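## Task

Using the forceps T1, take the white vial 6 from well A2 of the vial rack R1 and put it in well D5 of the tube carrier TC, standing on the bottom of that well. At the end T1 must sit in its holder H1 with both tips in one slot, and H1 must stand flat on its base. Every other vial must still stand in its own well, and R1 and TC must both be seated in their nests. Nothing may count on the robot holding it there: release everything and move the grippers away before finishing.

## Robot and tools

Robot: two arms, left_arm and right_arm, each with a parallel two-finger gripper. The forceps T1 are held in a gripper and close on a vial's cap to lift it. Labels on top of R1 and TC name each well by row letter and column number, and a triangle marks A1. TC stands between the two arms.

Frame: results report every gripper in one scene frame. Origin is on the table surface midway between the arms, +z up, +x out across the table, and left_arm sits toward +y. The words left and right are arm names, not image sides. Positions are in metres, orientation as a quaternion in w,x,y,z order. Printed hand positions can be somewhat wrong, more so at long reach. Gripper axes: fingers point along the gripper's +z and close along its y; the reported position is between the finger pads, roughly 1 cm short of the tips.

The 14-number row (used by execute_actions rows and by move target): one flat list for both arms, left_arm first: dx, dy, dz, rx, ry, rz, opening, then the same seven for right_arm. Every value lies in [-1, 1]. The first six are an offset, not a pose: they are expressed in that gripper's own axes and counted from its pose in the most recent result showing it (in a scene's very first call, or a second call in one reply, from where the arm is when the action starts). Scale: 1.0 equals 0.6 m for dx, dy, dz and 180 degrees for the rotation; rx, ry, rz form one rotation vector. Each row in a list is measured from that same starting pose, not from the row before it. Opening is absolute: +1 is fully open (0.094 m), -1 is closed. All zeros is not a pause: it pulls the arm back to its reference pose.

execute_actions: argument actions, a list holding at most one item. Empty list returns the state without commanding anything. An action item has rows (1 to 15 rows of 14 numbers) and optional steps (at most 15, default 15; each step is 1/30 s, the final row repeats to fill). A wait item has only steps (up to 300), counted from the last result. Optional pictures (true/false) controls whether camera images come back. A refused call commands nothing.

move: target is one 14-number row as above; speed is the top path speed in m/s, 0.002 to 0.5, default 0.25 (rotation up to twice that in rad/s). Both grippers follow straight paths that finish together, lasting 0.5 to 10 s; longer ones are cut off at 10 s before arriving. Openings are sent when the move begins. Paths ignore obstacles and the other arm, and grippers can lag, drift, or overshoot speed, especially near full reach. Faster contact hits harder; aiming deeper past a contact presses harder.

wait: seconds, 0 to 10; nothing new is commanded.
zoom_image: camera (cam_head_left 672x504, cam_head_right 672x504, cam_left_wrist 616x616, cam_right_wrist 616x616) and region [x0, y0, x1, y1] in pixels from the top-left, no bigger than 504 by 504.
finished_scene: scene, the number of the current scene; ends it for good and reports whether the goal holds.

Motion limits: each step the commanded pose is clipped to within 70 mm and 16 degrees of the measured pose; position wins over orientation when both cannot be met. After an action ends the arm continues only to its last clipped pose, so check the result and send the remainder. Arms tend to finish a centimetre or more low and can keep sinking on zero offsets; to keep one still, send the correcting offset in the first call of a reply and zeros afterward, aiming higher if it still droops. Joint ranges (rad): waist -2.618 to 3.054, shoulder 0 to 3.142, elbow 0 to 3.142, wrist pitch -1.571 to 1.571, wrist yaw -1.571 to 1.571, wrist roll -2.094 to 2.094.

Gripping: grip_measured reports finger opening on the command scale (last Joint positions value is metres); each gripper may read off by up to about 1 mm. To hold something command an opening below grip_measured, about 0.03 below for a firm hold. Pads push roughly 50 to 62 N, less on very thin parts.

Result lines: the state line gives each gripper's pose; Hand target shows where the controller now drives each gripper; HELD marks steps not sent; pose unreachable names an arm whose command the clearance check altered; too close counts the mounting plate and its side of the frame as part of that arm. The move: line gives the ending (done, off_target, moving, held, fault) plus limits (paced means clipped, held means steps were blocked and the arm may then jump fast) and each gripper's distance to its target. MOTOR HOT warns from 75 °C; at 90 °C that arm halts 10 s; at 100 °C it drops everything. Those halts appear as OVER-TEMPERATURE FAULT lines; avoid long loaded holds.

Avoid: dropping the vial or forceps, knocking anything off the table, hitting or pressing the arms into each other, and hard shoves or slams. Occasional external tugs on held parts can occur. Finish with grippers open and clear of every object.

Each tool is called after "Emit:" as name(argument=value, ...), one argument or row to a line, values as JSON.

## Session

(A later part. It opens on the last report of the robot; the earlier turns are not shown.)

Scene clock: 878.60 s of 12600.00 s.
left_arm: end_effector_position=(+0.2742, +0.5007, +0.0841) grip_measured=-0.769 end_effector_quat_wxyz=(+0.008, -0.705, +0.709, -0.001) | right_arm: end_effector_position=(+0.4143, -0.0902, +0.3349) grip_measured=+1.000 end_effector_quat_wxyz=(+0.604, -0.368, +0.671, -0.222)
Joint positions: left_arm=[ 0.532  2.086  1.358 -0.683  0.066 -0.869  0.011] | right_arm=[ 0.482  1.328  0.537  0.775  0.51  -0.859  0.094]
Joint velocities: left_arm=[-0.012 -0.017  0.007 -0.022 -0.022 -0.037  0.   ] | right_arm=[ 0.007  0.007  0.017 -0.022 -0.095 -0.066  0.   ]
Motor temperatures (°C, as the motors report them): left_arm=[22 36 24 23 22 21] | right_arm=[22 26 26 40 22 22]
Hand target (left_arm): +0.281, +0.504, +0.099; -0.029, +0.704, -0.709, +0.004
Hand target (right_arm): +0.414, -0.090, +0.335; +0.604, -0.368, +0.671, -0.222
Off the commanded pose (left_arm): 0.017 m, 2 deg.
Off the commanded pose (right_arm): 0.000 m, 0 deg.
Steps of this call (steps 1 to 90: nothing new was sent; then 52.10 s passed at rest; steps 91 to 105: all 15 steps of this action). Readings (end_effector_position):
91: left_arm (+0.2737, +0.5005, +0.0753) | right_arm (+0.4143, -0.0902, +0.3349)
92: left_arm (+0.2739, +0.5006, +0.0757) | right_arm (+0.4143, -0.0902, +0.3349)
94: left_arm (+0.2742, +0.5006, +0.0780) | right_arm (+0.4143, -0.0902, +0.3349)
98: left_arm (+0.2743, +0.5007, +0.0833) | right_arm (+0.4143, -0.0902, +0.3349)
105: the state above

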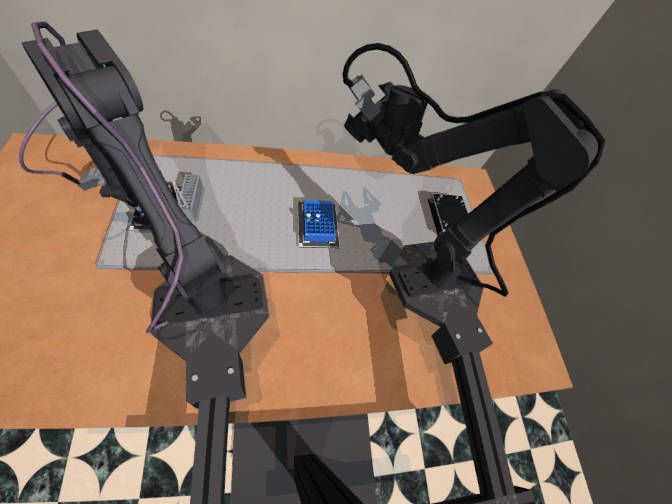

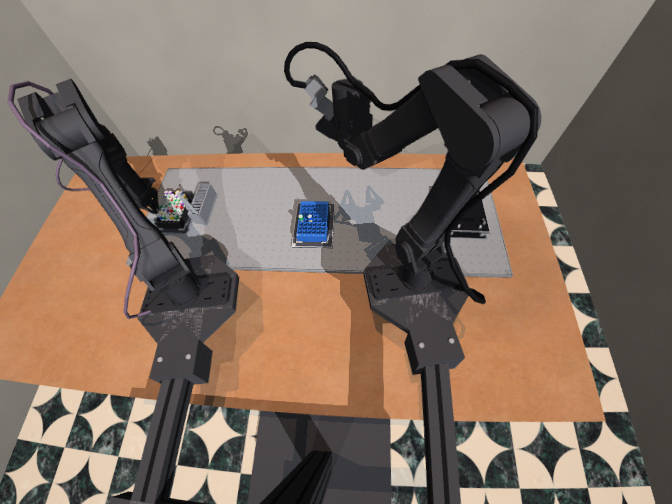

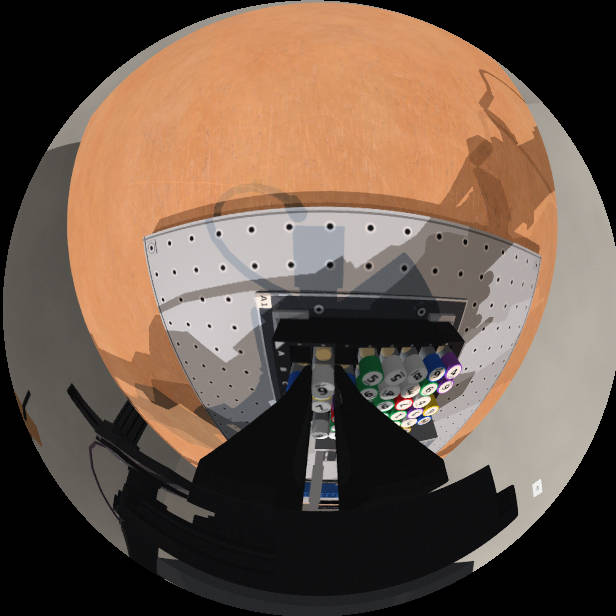

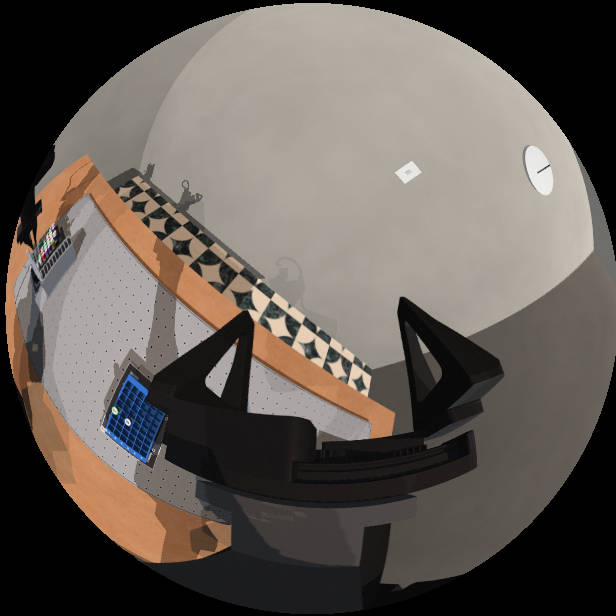

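Emit:
execute_actions(
  actions=[
    {"rows": [[-0.0062, -0.0111, -0.028, 0.0103, -0.0087, 0, -0.785, 0, 0, 0, 0, 0, 0, 1], [-0.0059, -0.0109, -0.031, 0.0105, -0.0088, 0, -0.785, 0, 0, 0, 0, 0, 0, 1], [-0.0056, -0.0107, -0.034, 0.0106, -0.0089, 0, -0.785, 0, 0, 0, 0, 0, 0, 1], [-0.0053, -0.0105, -0.037, 0.0107, -0.009, 0, -0.785, 0, 0, 0, 0, 0, 0, 1], [-0.005, -0.0103, -0.04, 0.0109, -0.0091, 0, -0.785, 0, 0, 0, 0, 0, 0, 1], [-0.0048, -0.0102, -0.0428, 0.011, -0.0092, 0, -0.785, 0, 0, 0, 0, 0, 0, 1]], "steps": 15},
  ],
)

Emit:
zoom_image(
  camera="cam_left_wrist",
  region=[240, 270, 440, 470],
)

Scene clock: 894.70 s of 12600.00 s.
left_arm: end_effector_position=(+0.2741, +0.5001, +0.0945) grip_measured=-0.769 end_effector_quat_wxyz=(+0.011, -0.705, +0.710, -0.000) | right_arm: end_effector_position=(+0.4143, -0.0902, +0.3349) grip_measured=+1.000 end_effector_quat_wxyz=(+0.604, -0.368, +0.671, -0.222)
Joint positions: left_arm=[ 0.532  2.057  1.358 -0.706  0.064 -0.869  0.011] | right_arm=[ 0.482  1.328  0.537  0.775  0.51  -0.859  0.094]
Joint velocities: left_arm=[ 0.012  0.007 -0.017  0.007  0.081 -0.007 -0.001] | right_arm=[ 0.017  0.007 -0.007  0.022  0.051  0.037  0.   ]
Motor temperatures (°C, as the motors report them): left_arm=[22 36 24 23 22 21] | right_arm=[22 26 26 40 22 22]
Hand target (left_arm): +0.280, +0.503, +0.110; -0.030, +0.704, -0.709, +0.003
Hand target (right_arm): +0.414, -0.090, +0.335; +0.604, -0.368, +0.671, -0.222
Off the commanded pose (left_arm): 0.017 m, 2 deg.
Off the commanded pose (right_arm): 0.000 m, 0 deg.
Steps of this call (steps 1 to 90: nothing new was sent; then 12.60 s passed at rest; steps 91 to 105: all 15 steps of this action). Readings (end_effector_position):
91: left_arm (+0.2742, +0.5007, +0.0841) | right_arm (+0.4143, -0.0902, +0.3349)
92: left_arm (+0.2741, +0.5006, +0.0841) | right_arm (+0.4143, -0.0902, +0.3349)
94: left_arm (+0.2742, +0.5006, +0.0847) | right_arm (+0.4143, -0.0902, +0.3349)
98: left_arm (+0.2743, +0.5003, +0.0912) | right_arm (+0.4143, -0.0902, +0.3349)
105: the state above

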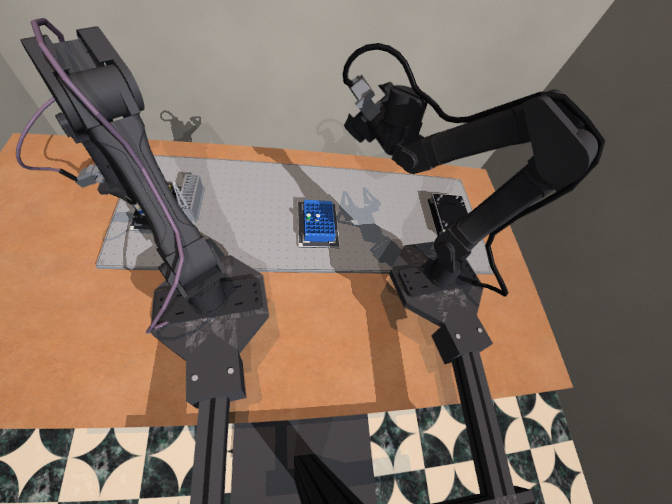

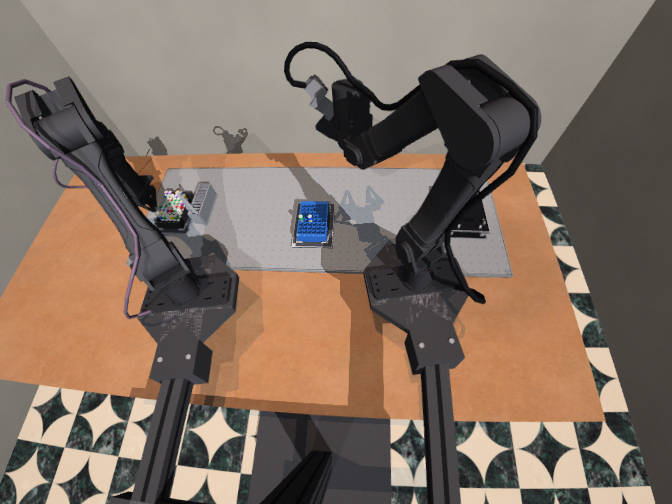

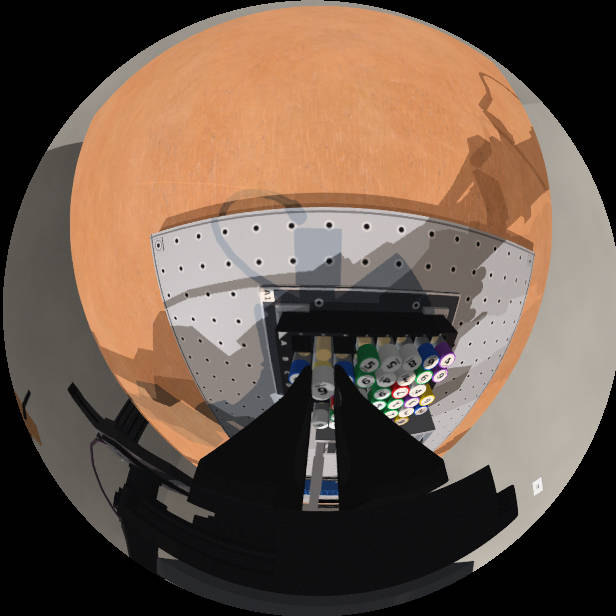

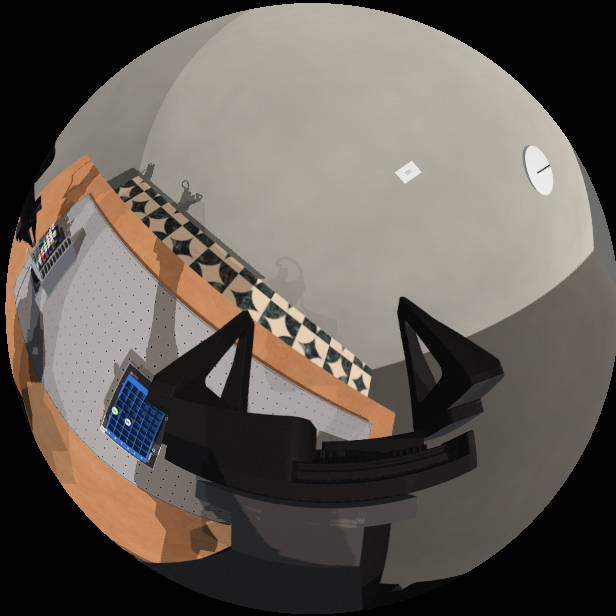

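Region (240, 270, 440, 470) of cam_left_wrist's 616x616 image, scaled by 2.520, with more detail than that image has.

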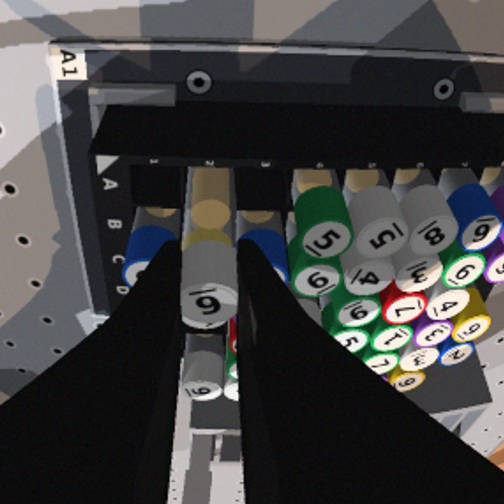

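Emit:
execute_actions(
  actions=[
    {"rows": [[-0.0057, -0.0105, -0.029, 0.0098, -0.0082, 0, -0.785, 0, 0, 0, 0, 0, 0, 1], [-0.0058, -0.0107, -0.0322, 0.01, -0.0084, 0, -0.785, 0, 0, 0, 0, 0, 0, 1], [-0.0058, -0.011, -0.0355, 0.0103, -0.0087, 0, -0.785, 0, 0, 0, 0, 0, 0, 1], [-0.0059, -0.0112, -0.0387, 0.0106, -0.0089, 0, -0.785, 0, 0, 0, 0, 0, 0, 1], [-0.0059, -0.0114, -0.042, 0.0108, -0.0091, 0, -0.785, 0, 0, 0, 0, 0, 0, 1], [-0.006, -0.0116, -0.0452, 0.0111, -0.0093, 0, -0.785, 0, 0, 0, 0, 0, 0, 1], [-0.006, -0.0118, -0.0485, 0.0114, -0.0095, 0, -0.785, 0, 0, 0, 0, 0, 0, 1], [-0.0061, -0.0121, -0.0518, 0.0117, -0.0098, 0, -0.785, 0, 0, 0, 0, 0, 0, 1], [-0.0061, -0.0123, -0.055, 0.0119, -0.01, 0, -0.785, 0, 0, 0, 0, 0, 0, 1], [-0.0062, -0.0125, -0.0583, 0.0122, -0.0102, 0, -0.785, 0, 0, 0, 0, 0, 0, 1]], "steps": 15},
  ],
)

Emit:
zoom_image(
  camera="cam_left_wrist",
  region=[240, 270, 440, 470],
)

Scene clock: 915.10 s of 12600.00 s.
left_arm: end_effector_position=(+0.2750, +0.4993, +0.1123) grip_measured=-0.769 end_effector_quat_wxyz=(+0.019, -0.704, +0.710, -0.001) | right_arm: end_effector_position=(+0.4143, -0.0902, +0.3349) grip_measured=+1.000 end_effector_quat_wxyz=(+0.604, -0.368, +0.671, -0.222)
Joint positions: left_arm=[ 0.532  2.008  1.358 -0.739  0.064 -0.869  0.011] | right_arm=[ 0.482  1.328  0.537  0.775  0.51  -0.859  0.094]
Joint velocities: left_arm=[-0.002  0.002  0.027 -0.066  0.007 -0.037  0.001] | right_arm=[-0.007 -0.007 -0.007  0.081 -0.007 -0.037  0.   ]
Motor temperatures (°C, as the motors report them): left_arm=[22 36 24 23 22 21] | right_arm=[22 26 26 40 22 22]
Hand target (left_arm): +0.282, +0.503, +0.130; -0.036, +0.704, -0.709, +0.002
Hand target (right_arm): +0.414, -0.090, +0.335; +0.604, -0.368, +0.671, -0.222
Off the commanded pose (left_arm): 0.019 m, 2 deg.
Off the commanded pose (right_arm): 0.000 m, 0 deg.
Steps of this call (steps 1 to 90: nothing new was sent; then 16.90 s passed at rest; steps 91 to 105: all 15 steps of this action). Readings (end_effector_position):
91: left_arm (+0.2741, +0.5001, +0.0945) | right_arm (+0.4143, -0.0902, +0.3349)
92: left_arm (+0.2741, +0.5001, +0.0945) | right_arm (+0.4143, -0.0902, +0.3349)
94: left_arm (+0.2740, +0.4999, +0.0955) | right_arm (+0.4143, -0.0902, +0.3349)
98: left_arm (+0.2741, +0.4994, +0.1024) | right_arm (+0.4143, -0.0902, +0.3349)
105: the state above

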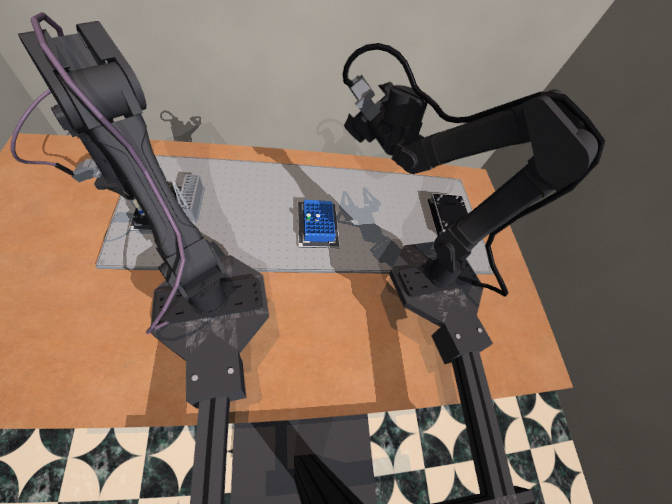

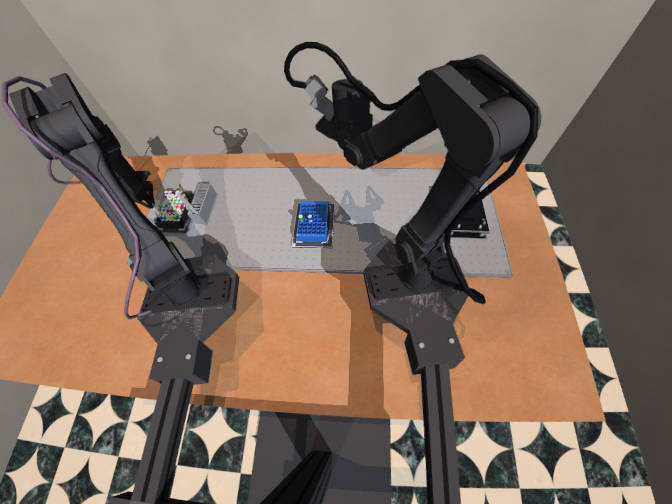

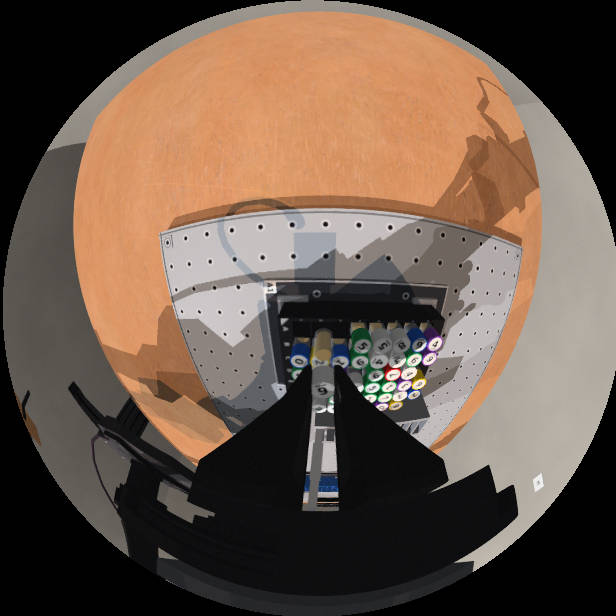

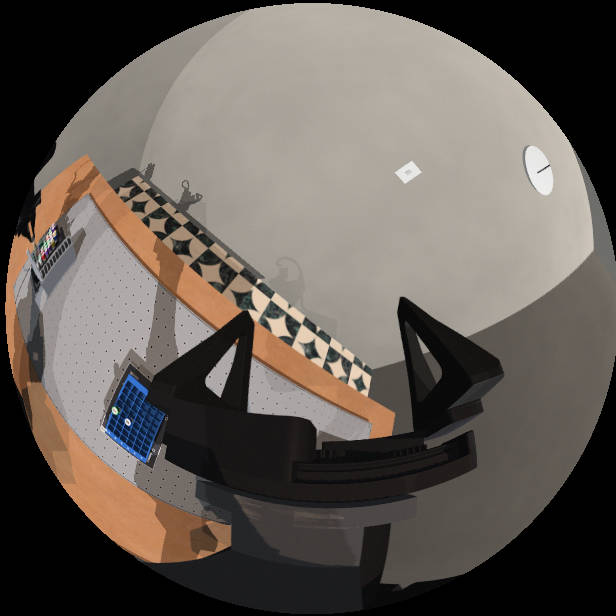

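Region (240, 270, 440, 470) of cam_left_wrist's 616x616 image, scaled by 2.520, with more detail than that image has.

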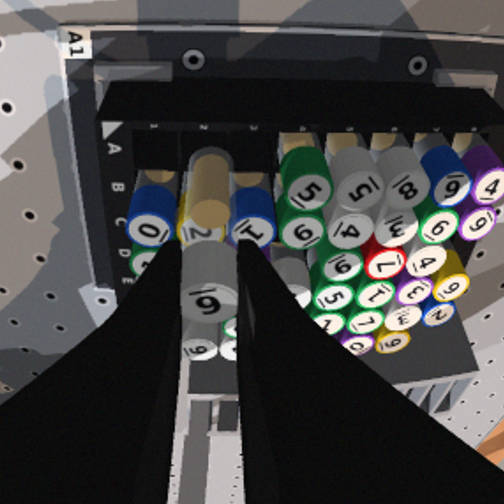

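Emit:
execute_actions(
  actions=[],
)

Scene clock: 945.70 s of 12600.00 s.
left_arm: end_effector_position=(+0.2738, +0.4983, +0.1122) grip_measured=-0.769 end_effector_quat_wxyz=(+0.015, -0.704, +0.710, -0.001) | right_arm: end_effector_position=(+0.4143, -0.0902, +0.3349) grip_measured=+1.000 end_effector_quat_wxyz=(+0.604, -0.368, +0.671, -0.222)
Joint positions: left_arm=[ 0.532  2.008  1.358 -0.745  0.064 -0.869  0.011] | right_arm=[ 0.482  1.328  0.537  0.775  0.51  -0.859  0.094]
Joint velocities: left_arm=[-0.002  0.012 -0.022  0.007 -0.022 -0.022 -0.   ] | right_arm=[-0.017 -0.017 -0.007  0.051  0.007 -0.007  0.   ]
Motor temperatures (°C, as the motors report them): left_arm=[22 36 24 23 22 21] | right_arm=[22 26 26 40 22 22]
Hand target (left_arm): +0.282, +0.503, +0.130; -0.036, +0.704, -0.709, +0.002
Hand target (right_arm): +0.414, -0.090, +0.335; +0.604, -0.368, +0.671, -0.222
Off the commanded pose (left_arm): 0.020 m, 2 deg.
Off the commanded pose (right_arm): 0.000 m, 0 deg.
Steps of this call (steps 1 to 90: nothing new was sent; then 27.60 s passed at rest). Readings (end_effector_position):
1: left_arm (+0.2748, +0.4992, +0.1122) | right_arm (+0.4143, -0.0902, +0.3349)
2: left_arm (+0.2746, +0.4990, +0.1122) | right_arm (+0.4143, -0.0902, +0.3349)
4: left_arm (+0.2742, +0.4986, +0.1122) | right_arm (+0.4143, -0.0902, +0.3349)
8: left_arm (+0.2740, +0.4985, +0.1122) | right_arm (+0.4143, -0.0902, +0.3349)
90: the state above

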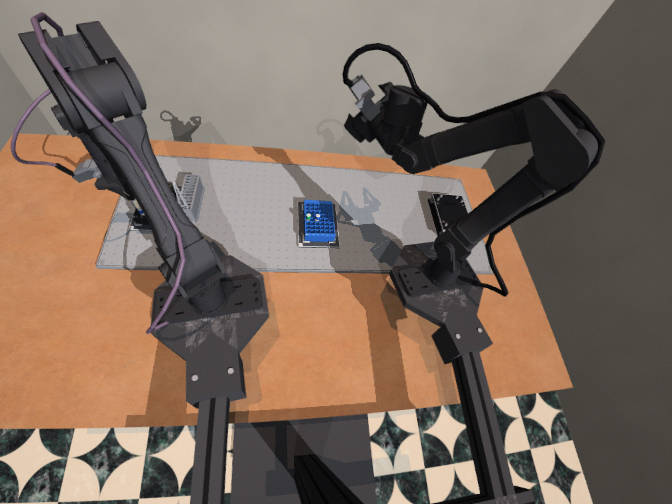

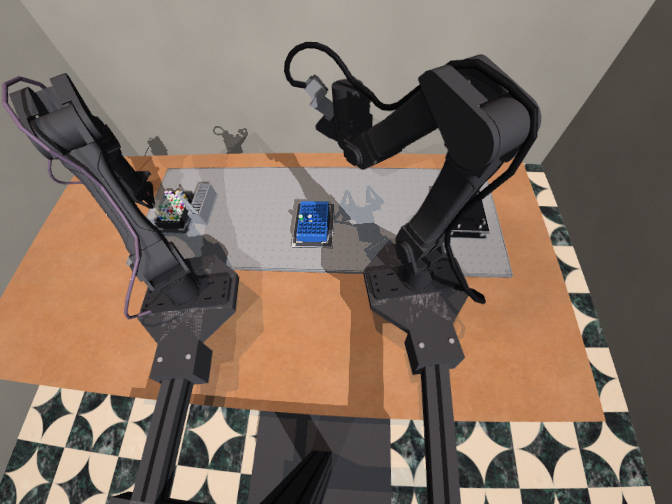

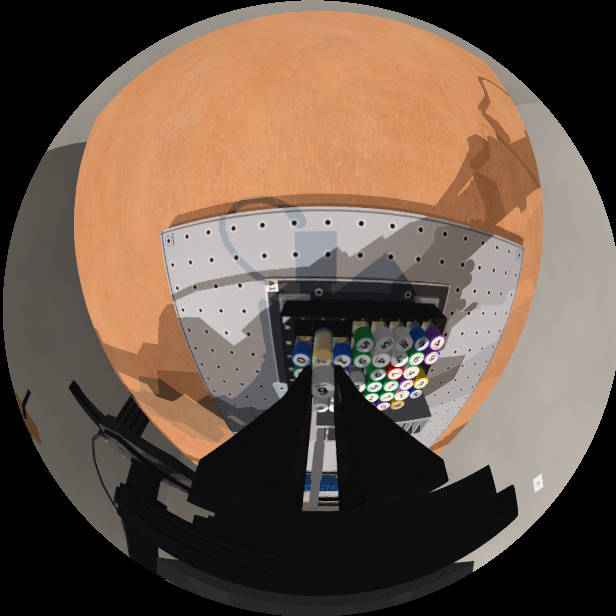

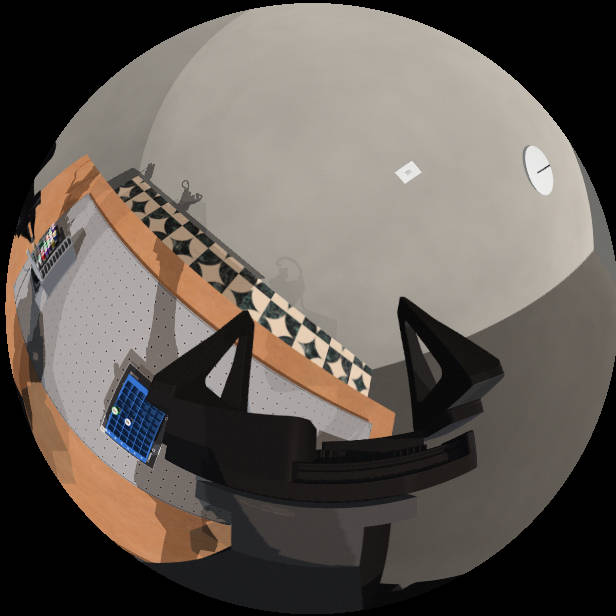

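Emit:
move(
  target=[-0.006, 0, -0.1, 0, 0, 0, -0.785, 0, 0, 0, 0, 0, 0, 1],
  speed=0.03,
)

Scene clock: 958.70 s of 12600.00 s.
left_arm: end_effector_position=(+0.2676, +0.4903, +0.1502) grip_measured=-0.769 end_effector_quat_wxyz=(-0.011, -0.703, +0.711, +0.003) | right_arm: end_effector_position=(+0.4143, -0.0902, +0.3349) grip_measured=+1.000 end_effector_quat_wxyz=(+0.604, -0.368, +0.671, -0.222)
Joint positions: left_arm=[ 0.532  1.952  1.437 -0.934  0.062 -0.862  0.011] | right_arm=[ 0.482  1.328  0.537  0.775  0.51  -0.859  0.094]
Joint velocities: left_arm=[-0.002 -0.017  0.002 -0.007 -0.037 -0.007  0.   ] | right_arm=[-0.007  0.002 -0.002 -0.051  0.007 -0.037  0.   ]
Motor temperatures (°C, as the motors report them): left_arm=[22 36 24 23 22 21] | right_arm=[22 26 26 40 22 22]
Hand target (left_arm): +0.273, +0.501, +0.172; -0.016, +0.704, -0.710, -0.000
Hand target (right_arm): +0.414, -0.090, +0.335; +0.604, -0.368, +0.671, -0.222
Off the commanded pose (left_arm): 0.025 m, 3 deg.
Off the commanded pose (right_arm): 0.000 m, 0 deg.
After step 90, 7.70 s passed at rest.
move: off_target (left_arm)

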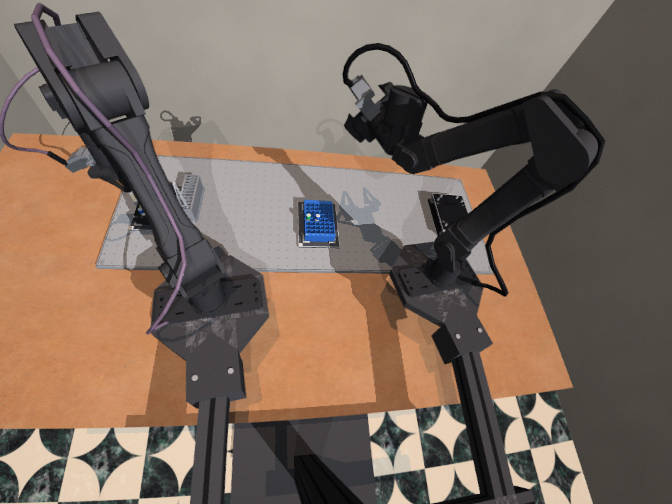

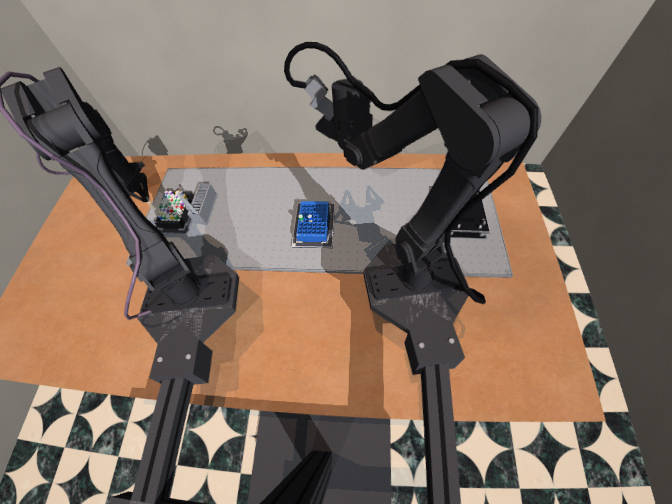

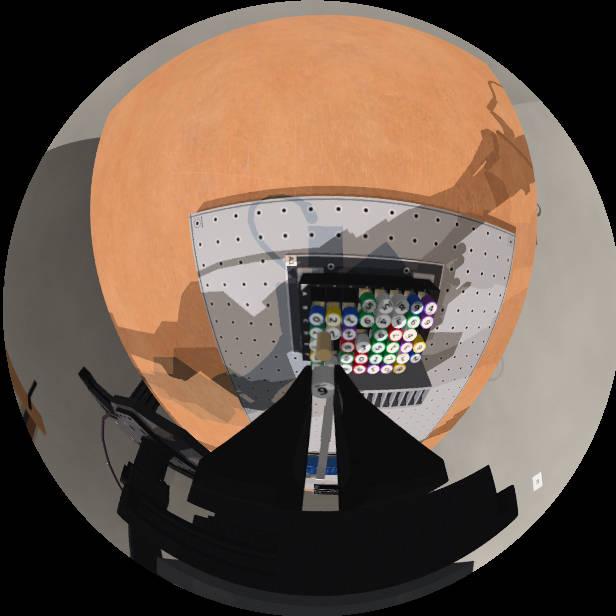

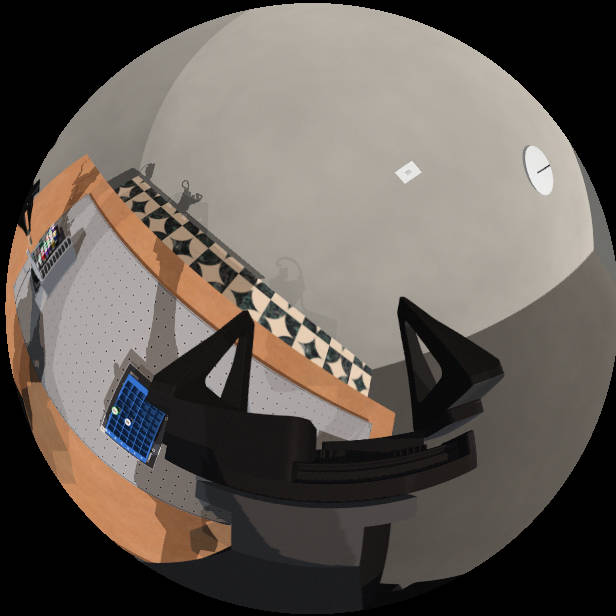

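Emit:
move(
  target=[0.0, 0, -0.2, 0, 0, 0, -0.785, 0.3753, 0.1475, -0.1612, -0.4087, 0.189, -0.15, 1],
  speed=0.15,
)

Scene clock: 1013.90 s of 12600.00 s.
left_arm: end_effector_position=(+0.2709, +0.4849, +0.2468) grip_measured=-0.769 end_effector_quat_wxyz=(-0.039, -0.701, +0.712, +0.005) | right_arm: end_effector_position=(+0.2976, -0.2176, +0.1370) grip_measured=+1.000 end_effector_quat_wxyz=(+0.004, -0.716, +0.698, -0.005)
Joint positions: left_arm=[ 0.532  1.915  1.775 -1.365  0.062 -0.854  0.011] | right_arm=[ 0.008  1.573  0.864 -0.693  0.021 -1.411  0.094]
Joint velocities: left_arm=[-0.002 -0.012 -0.007 -0.007 -0.037 -0.022  0.   ] | right_arm=[-0.007 -0.012  0.017  0.051  0.007  0.081  0.   ]
Motor temperatures (°C, as the motors report them): left_arm=[22 37 25 23 22 21] | right_arm=[22 26 27 39 22 22]
Hand target (left_arm): +0.272, +0.491, +0.270; +0.010, +0.703, -0.711, -0.003
Hand target (right_arm): +0.302, -0.220, +0.138; +0.000, +0.715, -0.699, +0.003
Off the commanded pose (left_arm): 0.024 m, 3 deg.
Off the commanded pose (right_arm): 0.005 m, 2 deg.
After step 90, 46.83 s passed at rest.
move: off_target (left_arm)

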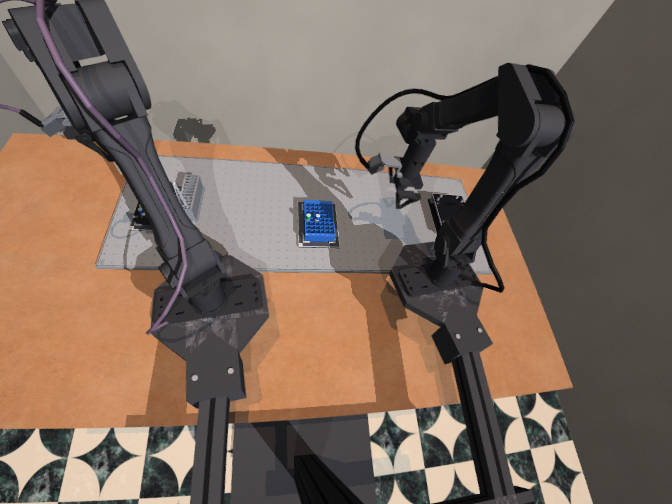

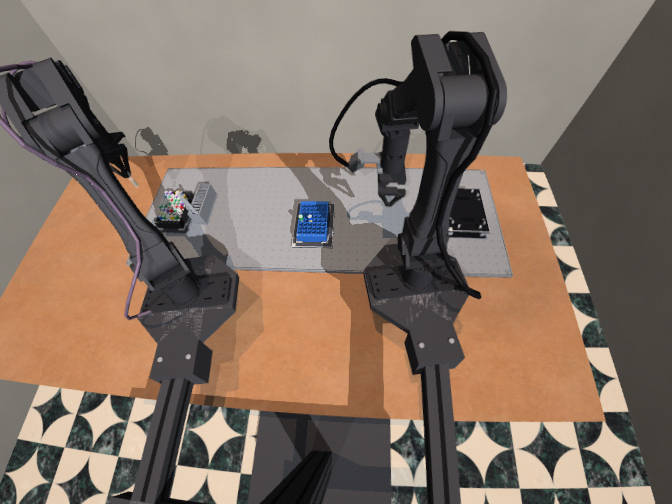

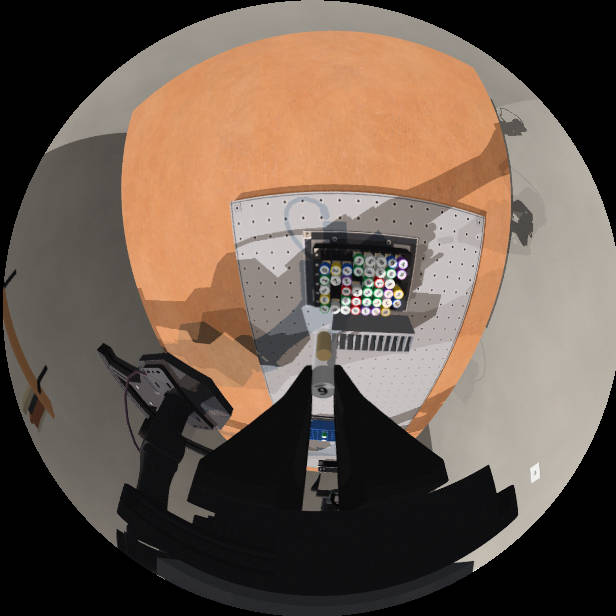

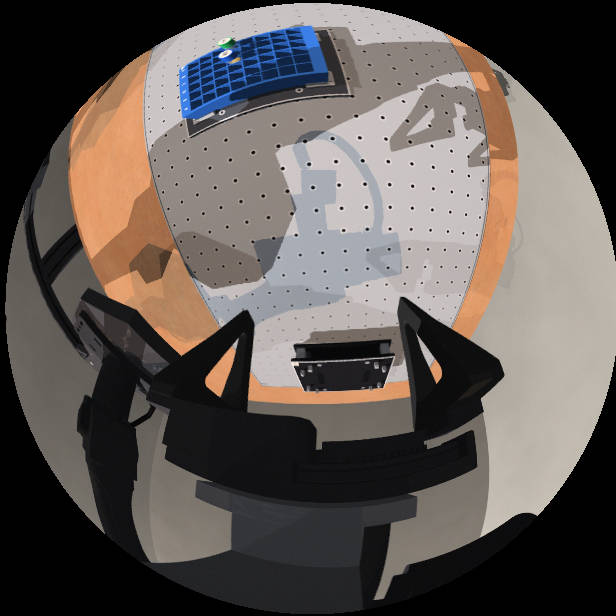

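Emit:
move(
  target=[0.2615, 0.1158, -0.0185, 0.02, -0.015, 0.115, -0.785, -0.047, 0.083, 0.078, 0, -0.111, 0, 1],
  speed=0.1,
)

Scene clock: 1065.93 s of 12600.00 s.
left_arm: end_effector_position=(+0.2060, +0.3291, +0.2699) grip_measured=-0.769 end_effector_quat_wxyz=(-0.013, -0.563, +0.826, -0.017) | right_arm: end_effector_position=(+0.2560, -0.1895, +0.0942) grip_measured=+1.000 end_effector_quat_wxyz=(+0.128, -0.709, +0.686, +0.105)
Joint positions: left_arm=[ 0.201  1.319  1.169 -1.28   0.054 -0.828  0.011] | right_arm=[-0.095  1.573  0.574 -0.357 -0.327 -1.513  0.094]
Joint velocities: left_arm=[-0.007 -0.012 -0.017 -0.007  0.081 -0.022  0.   ] | right_arm=[-0.012  0.002  0.007  0.037 -0.022  0.037  0.   ]
Motor temperatures (°C, as the motors report them): left_arm=[23 37 26 23 22 21] | right_arm=[22 26 27 33 22 22]
Hand target (left_arm): +0.203, +0.327, +0.274; -0.003, -0.562, +0.827, -0.015
Hand target (right_arm): +0.247, -0.190, +0.090; -0.126, +0.706, -0.687, -0.117
Off the commanded pose (left_arm): 0.006 m, 2 deg.
Off the commanded pose (right_arm): 0.010 m, 2 deg.
After step 90, 46.67 s passed at rest.
move: done

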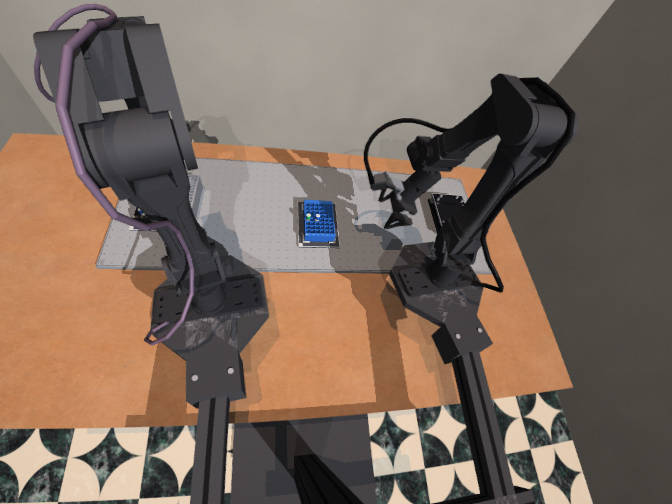

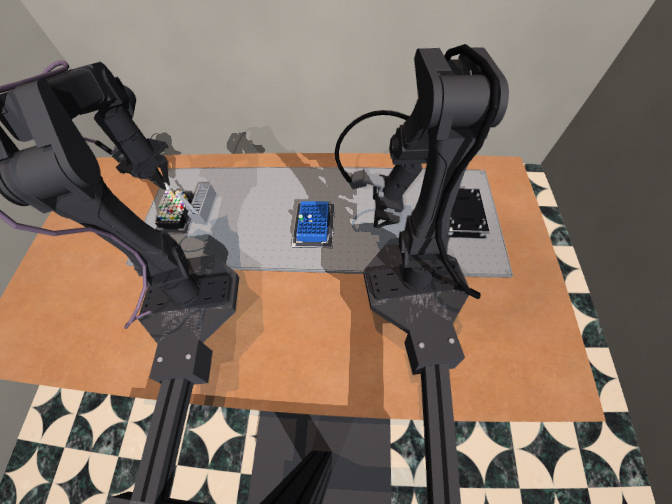

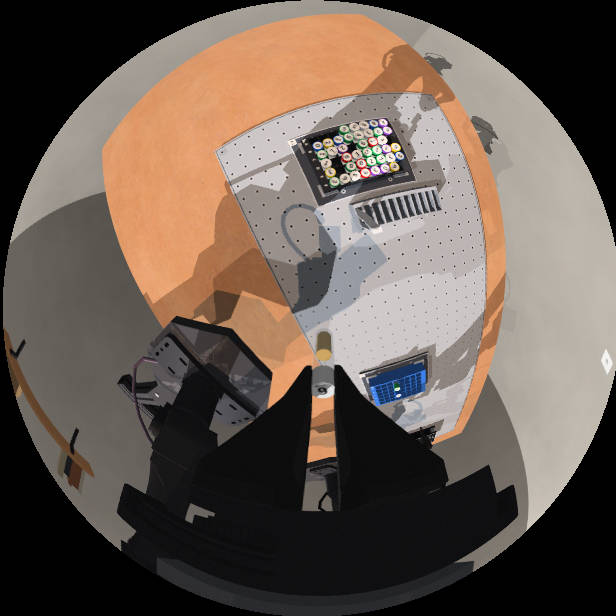

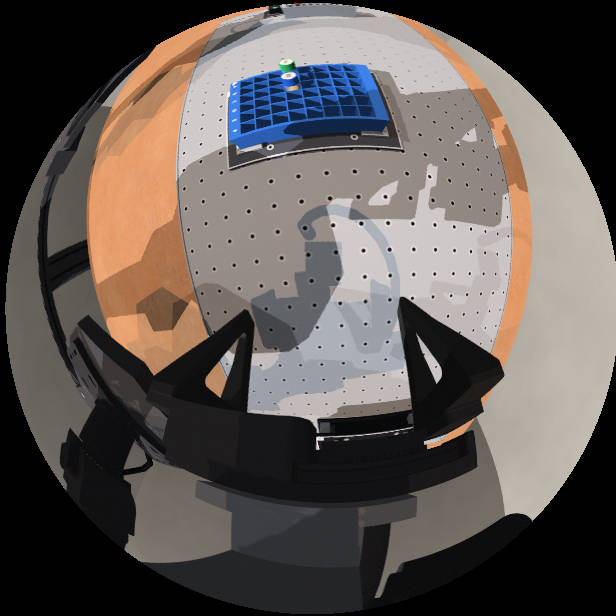

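Emit:
zoom_image(
  camera="cam_right_wrist",
  region=[210, 40, 420, 180],
)

Emit:
zoom_image(
  camera="cam_head_left",
  region=[280, 185, 360, 255],
)

Region (210, 40, 420, 180) of cam_right_wrist's 616x616 image, scaled by 2.400, with more detail than that image has.

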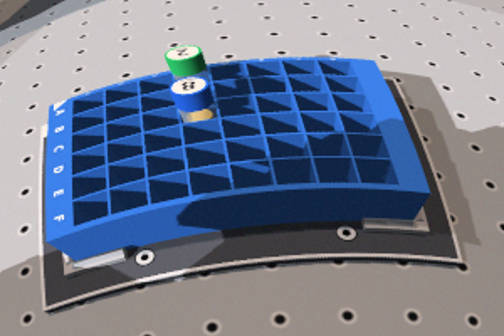

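Region (280, 185, 360, 255) of cam_head_left's 672x504 image, scaled by 6.300, with more detail than that image has; it fills the top 441 rows of this view, and the rest is white.

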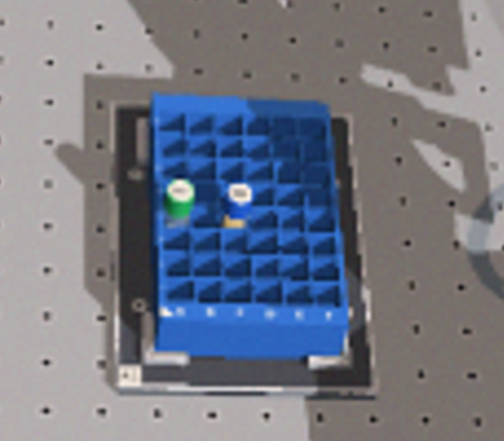

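Emit:
move(
  target=[0.4858, -0.265, 0.19, -0.0115, -0.0088, 0.3808, -0.785, 0, 0, 0, 0, 0, 0, 1],
  speed=0.15,
)

Scene clock: 1100.77 s of 12600.00 s.
left_arm: end_effector_position=(+0.2374, -0.0026, +0.1650) grip_measured=-0.769 end_effector_quat_wxyz=(-0.027, -0.012, +1.000, -0.011) | right_arm: end_effector_position=(+0.2565, -0.1902, +0.0940) grip_measured=+1.000 end_effector_quat_wxyz=(+0.127, -0.709, +0.686, +0.103)
Joint positions: left_arm=[-0.947  1.946  1.388 -0.956 -0.084 -0.799  0.011] | right_arm=[-0.095  1.573  0.574 -0.356 -0.322 -1.514  0.094]
Joint velocities: left_arm=[-0.002 -0.007 -0.017 -0.037  0.007  0.022 -0.001] | right_arm=[ 0.002 -0.002  0.007  0.022  0.022 -0.007  0.   ]
Motor temperatures (°C, as the motors report them): left_arm=[22 34 25 23 22 21] | right_arm=[22 26 25 31 22 22]
Hand target (left_arm): +0.245, -0.012, +0.172; -0.011, -0.003, +1.000, -0.020
Hand target (right_arm): +0.256, -0.190, +0.094; -0.128, +0.709, -0.686, -0.105
Off the commanded pose (left_arm): 0.011 m, 4 deg.
Off the commanded pose (right_arm): 0.001 m, 0 deg.
After step 90, 27.47 s passed at rest.
move: off_target (left_arm)

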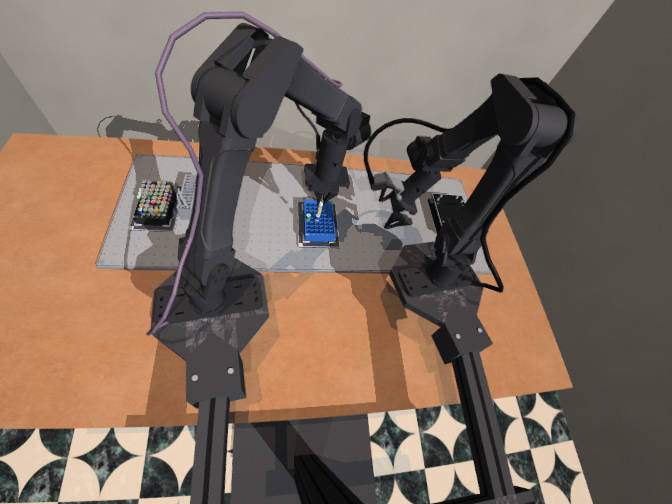

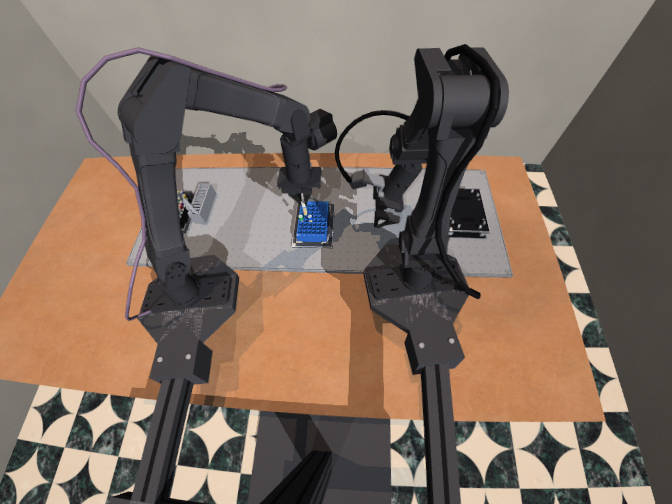

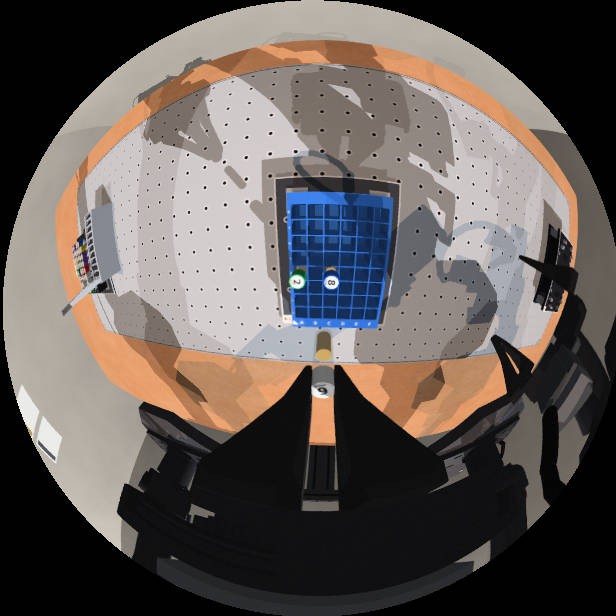

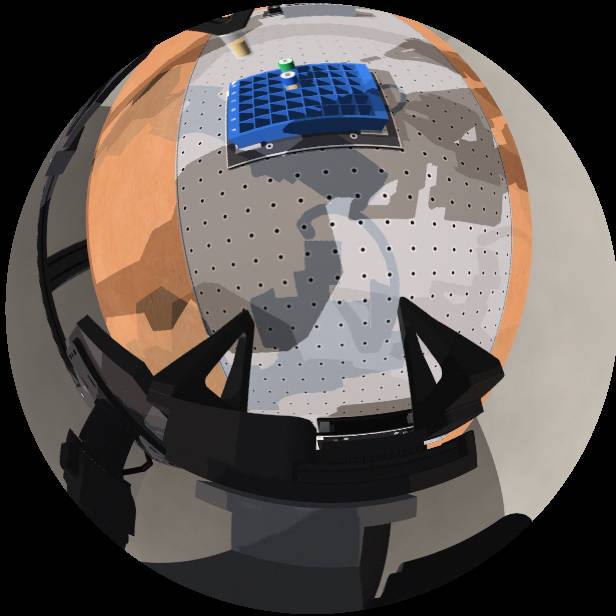

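Emit:
move(
  target=[-0.0778, -0.0493, 0.0387, -0.0006, -0.0242, 0.0076, -0.785, 0, 0, 0, 0, 0, 0, 1],
  speed=0.05,
)

Scene clock: 1131.40 s of 12600.00 s.
left_arm: end_effector_position=(+0.2693, -0.0244, +0.1337) grip_measured=-0.769 end_effector_quat_wxyz=(-0.007, +0.001, +1.000, +0.000) | right_arm: end_effector_position=(+0.2565, -0.1909, +0.0938) grip_measured=+1.000 end_effector_quat_wxyz=(+0.126, -0.710, +0.686, +0.101)
Joint positions: left_arm=[-0.939  2.116  1.524 -0.91  -0.128 -0.764  0.011] | right_arm=[-0.095  1.573  0.574 -0.356 -0.318 -1.514  0.094]
Joint velocities: left_arm=[-0.027  0.012 -0.007 -0.037  0.007 -0.022  0.   ] | right_arm=[ 0.012  0.002 -0.002 -0.037 -0.022 -0.022  0.   ]
Motor temperatures (°C, as the motors report them): left_arm=[23 34 26 23 22 21] | right_arm=[22 26 25 30 22 22]
Hand target (left_arm): +0.283, -0.030, +0.139; +0.012, -0.000, +1.000, -0.009
Hand target (right_arm): +0.256, -0.190, +0.094; -0.127, +0.709, -0.686, -0.103
Off the commanded pose (left_arm): 0.017 m, 2 deg.
Off the commanded pose (right_arm): 0.001 m, 0 deg.
After step 90, 26.13 s passed at rest.
move: off_target (left_arm)

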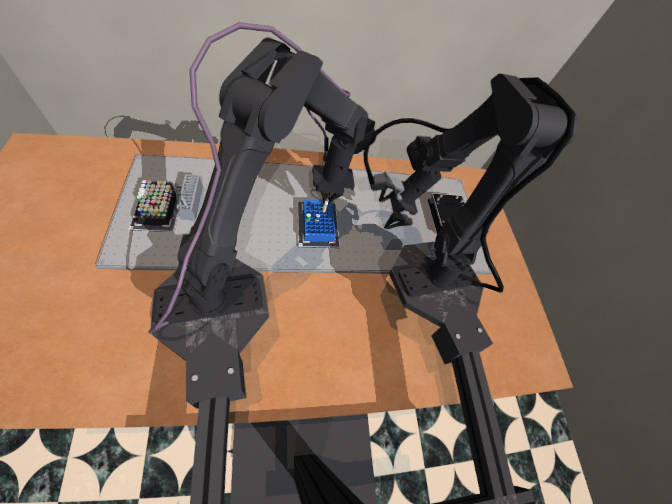

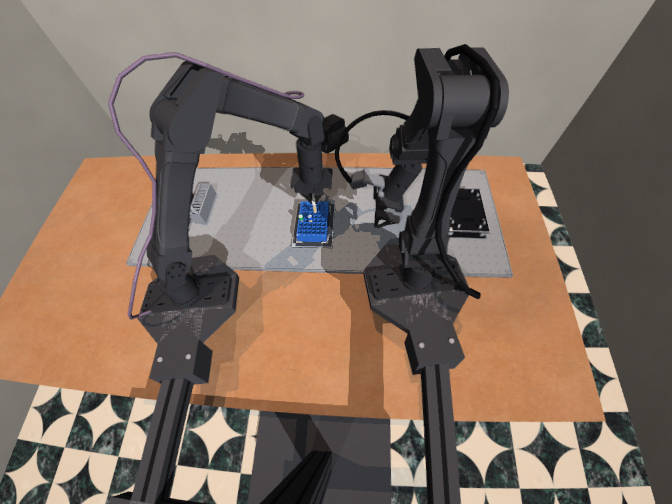

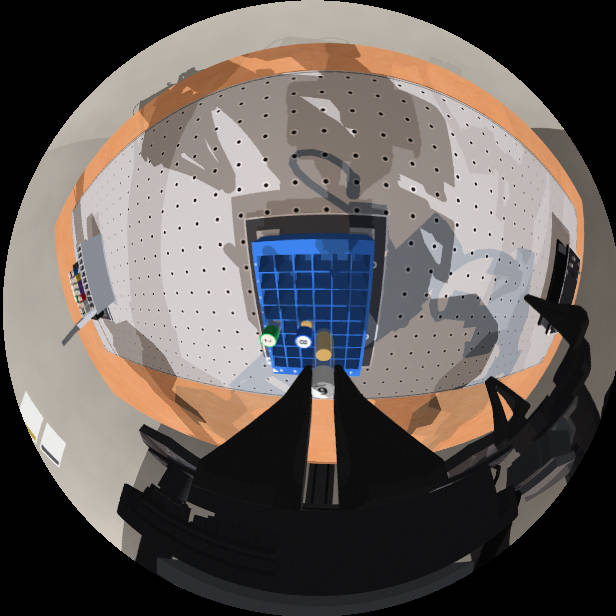

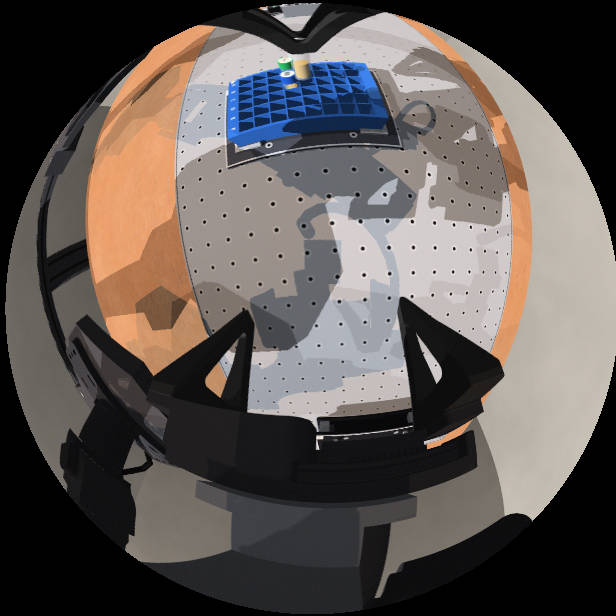

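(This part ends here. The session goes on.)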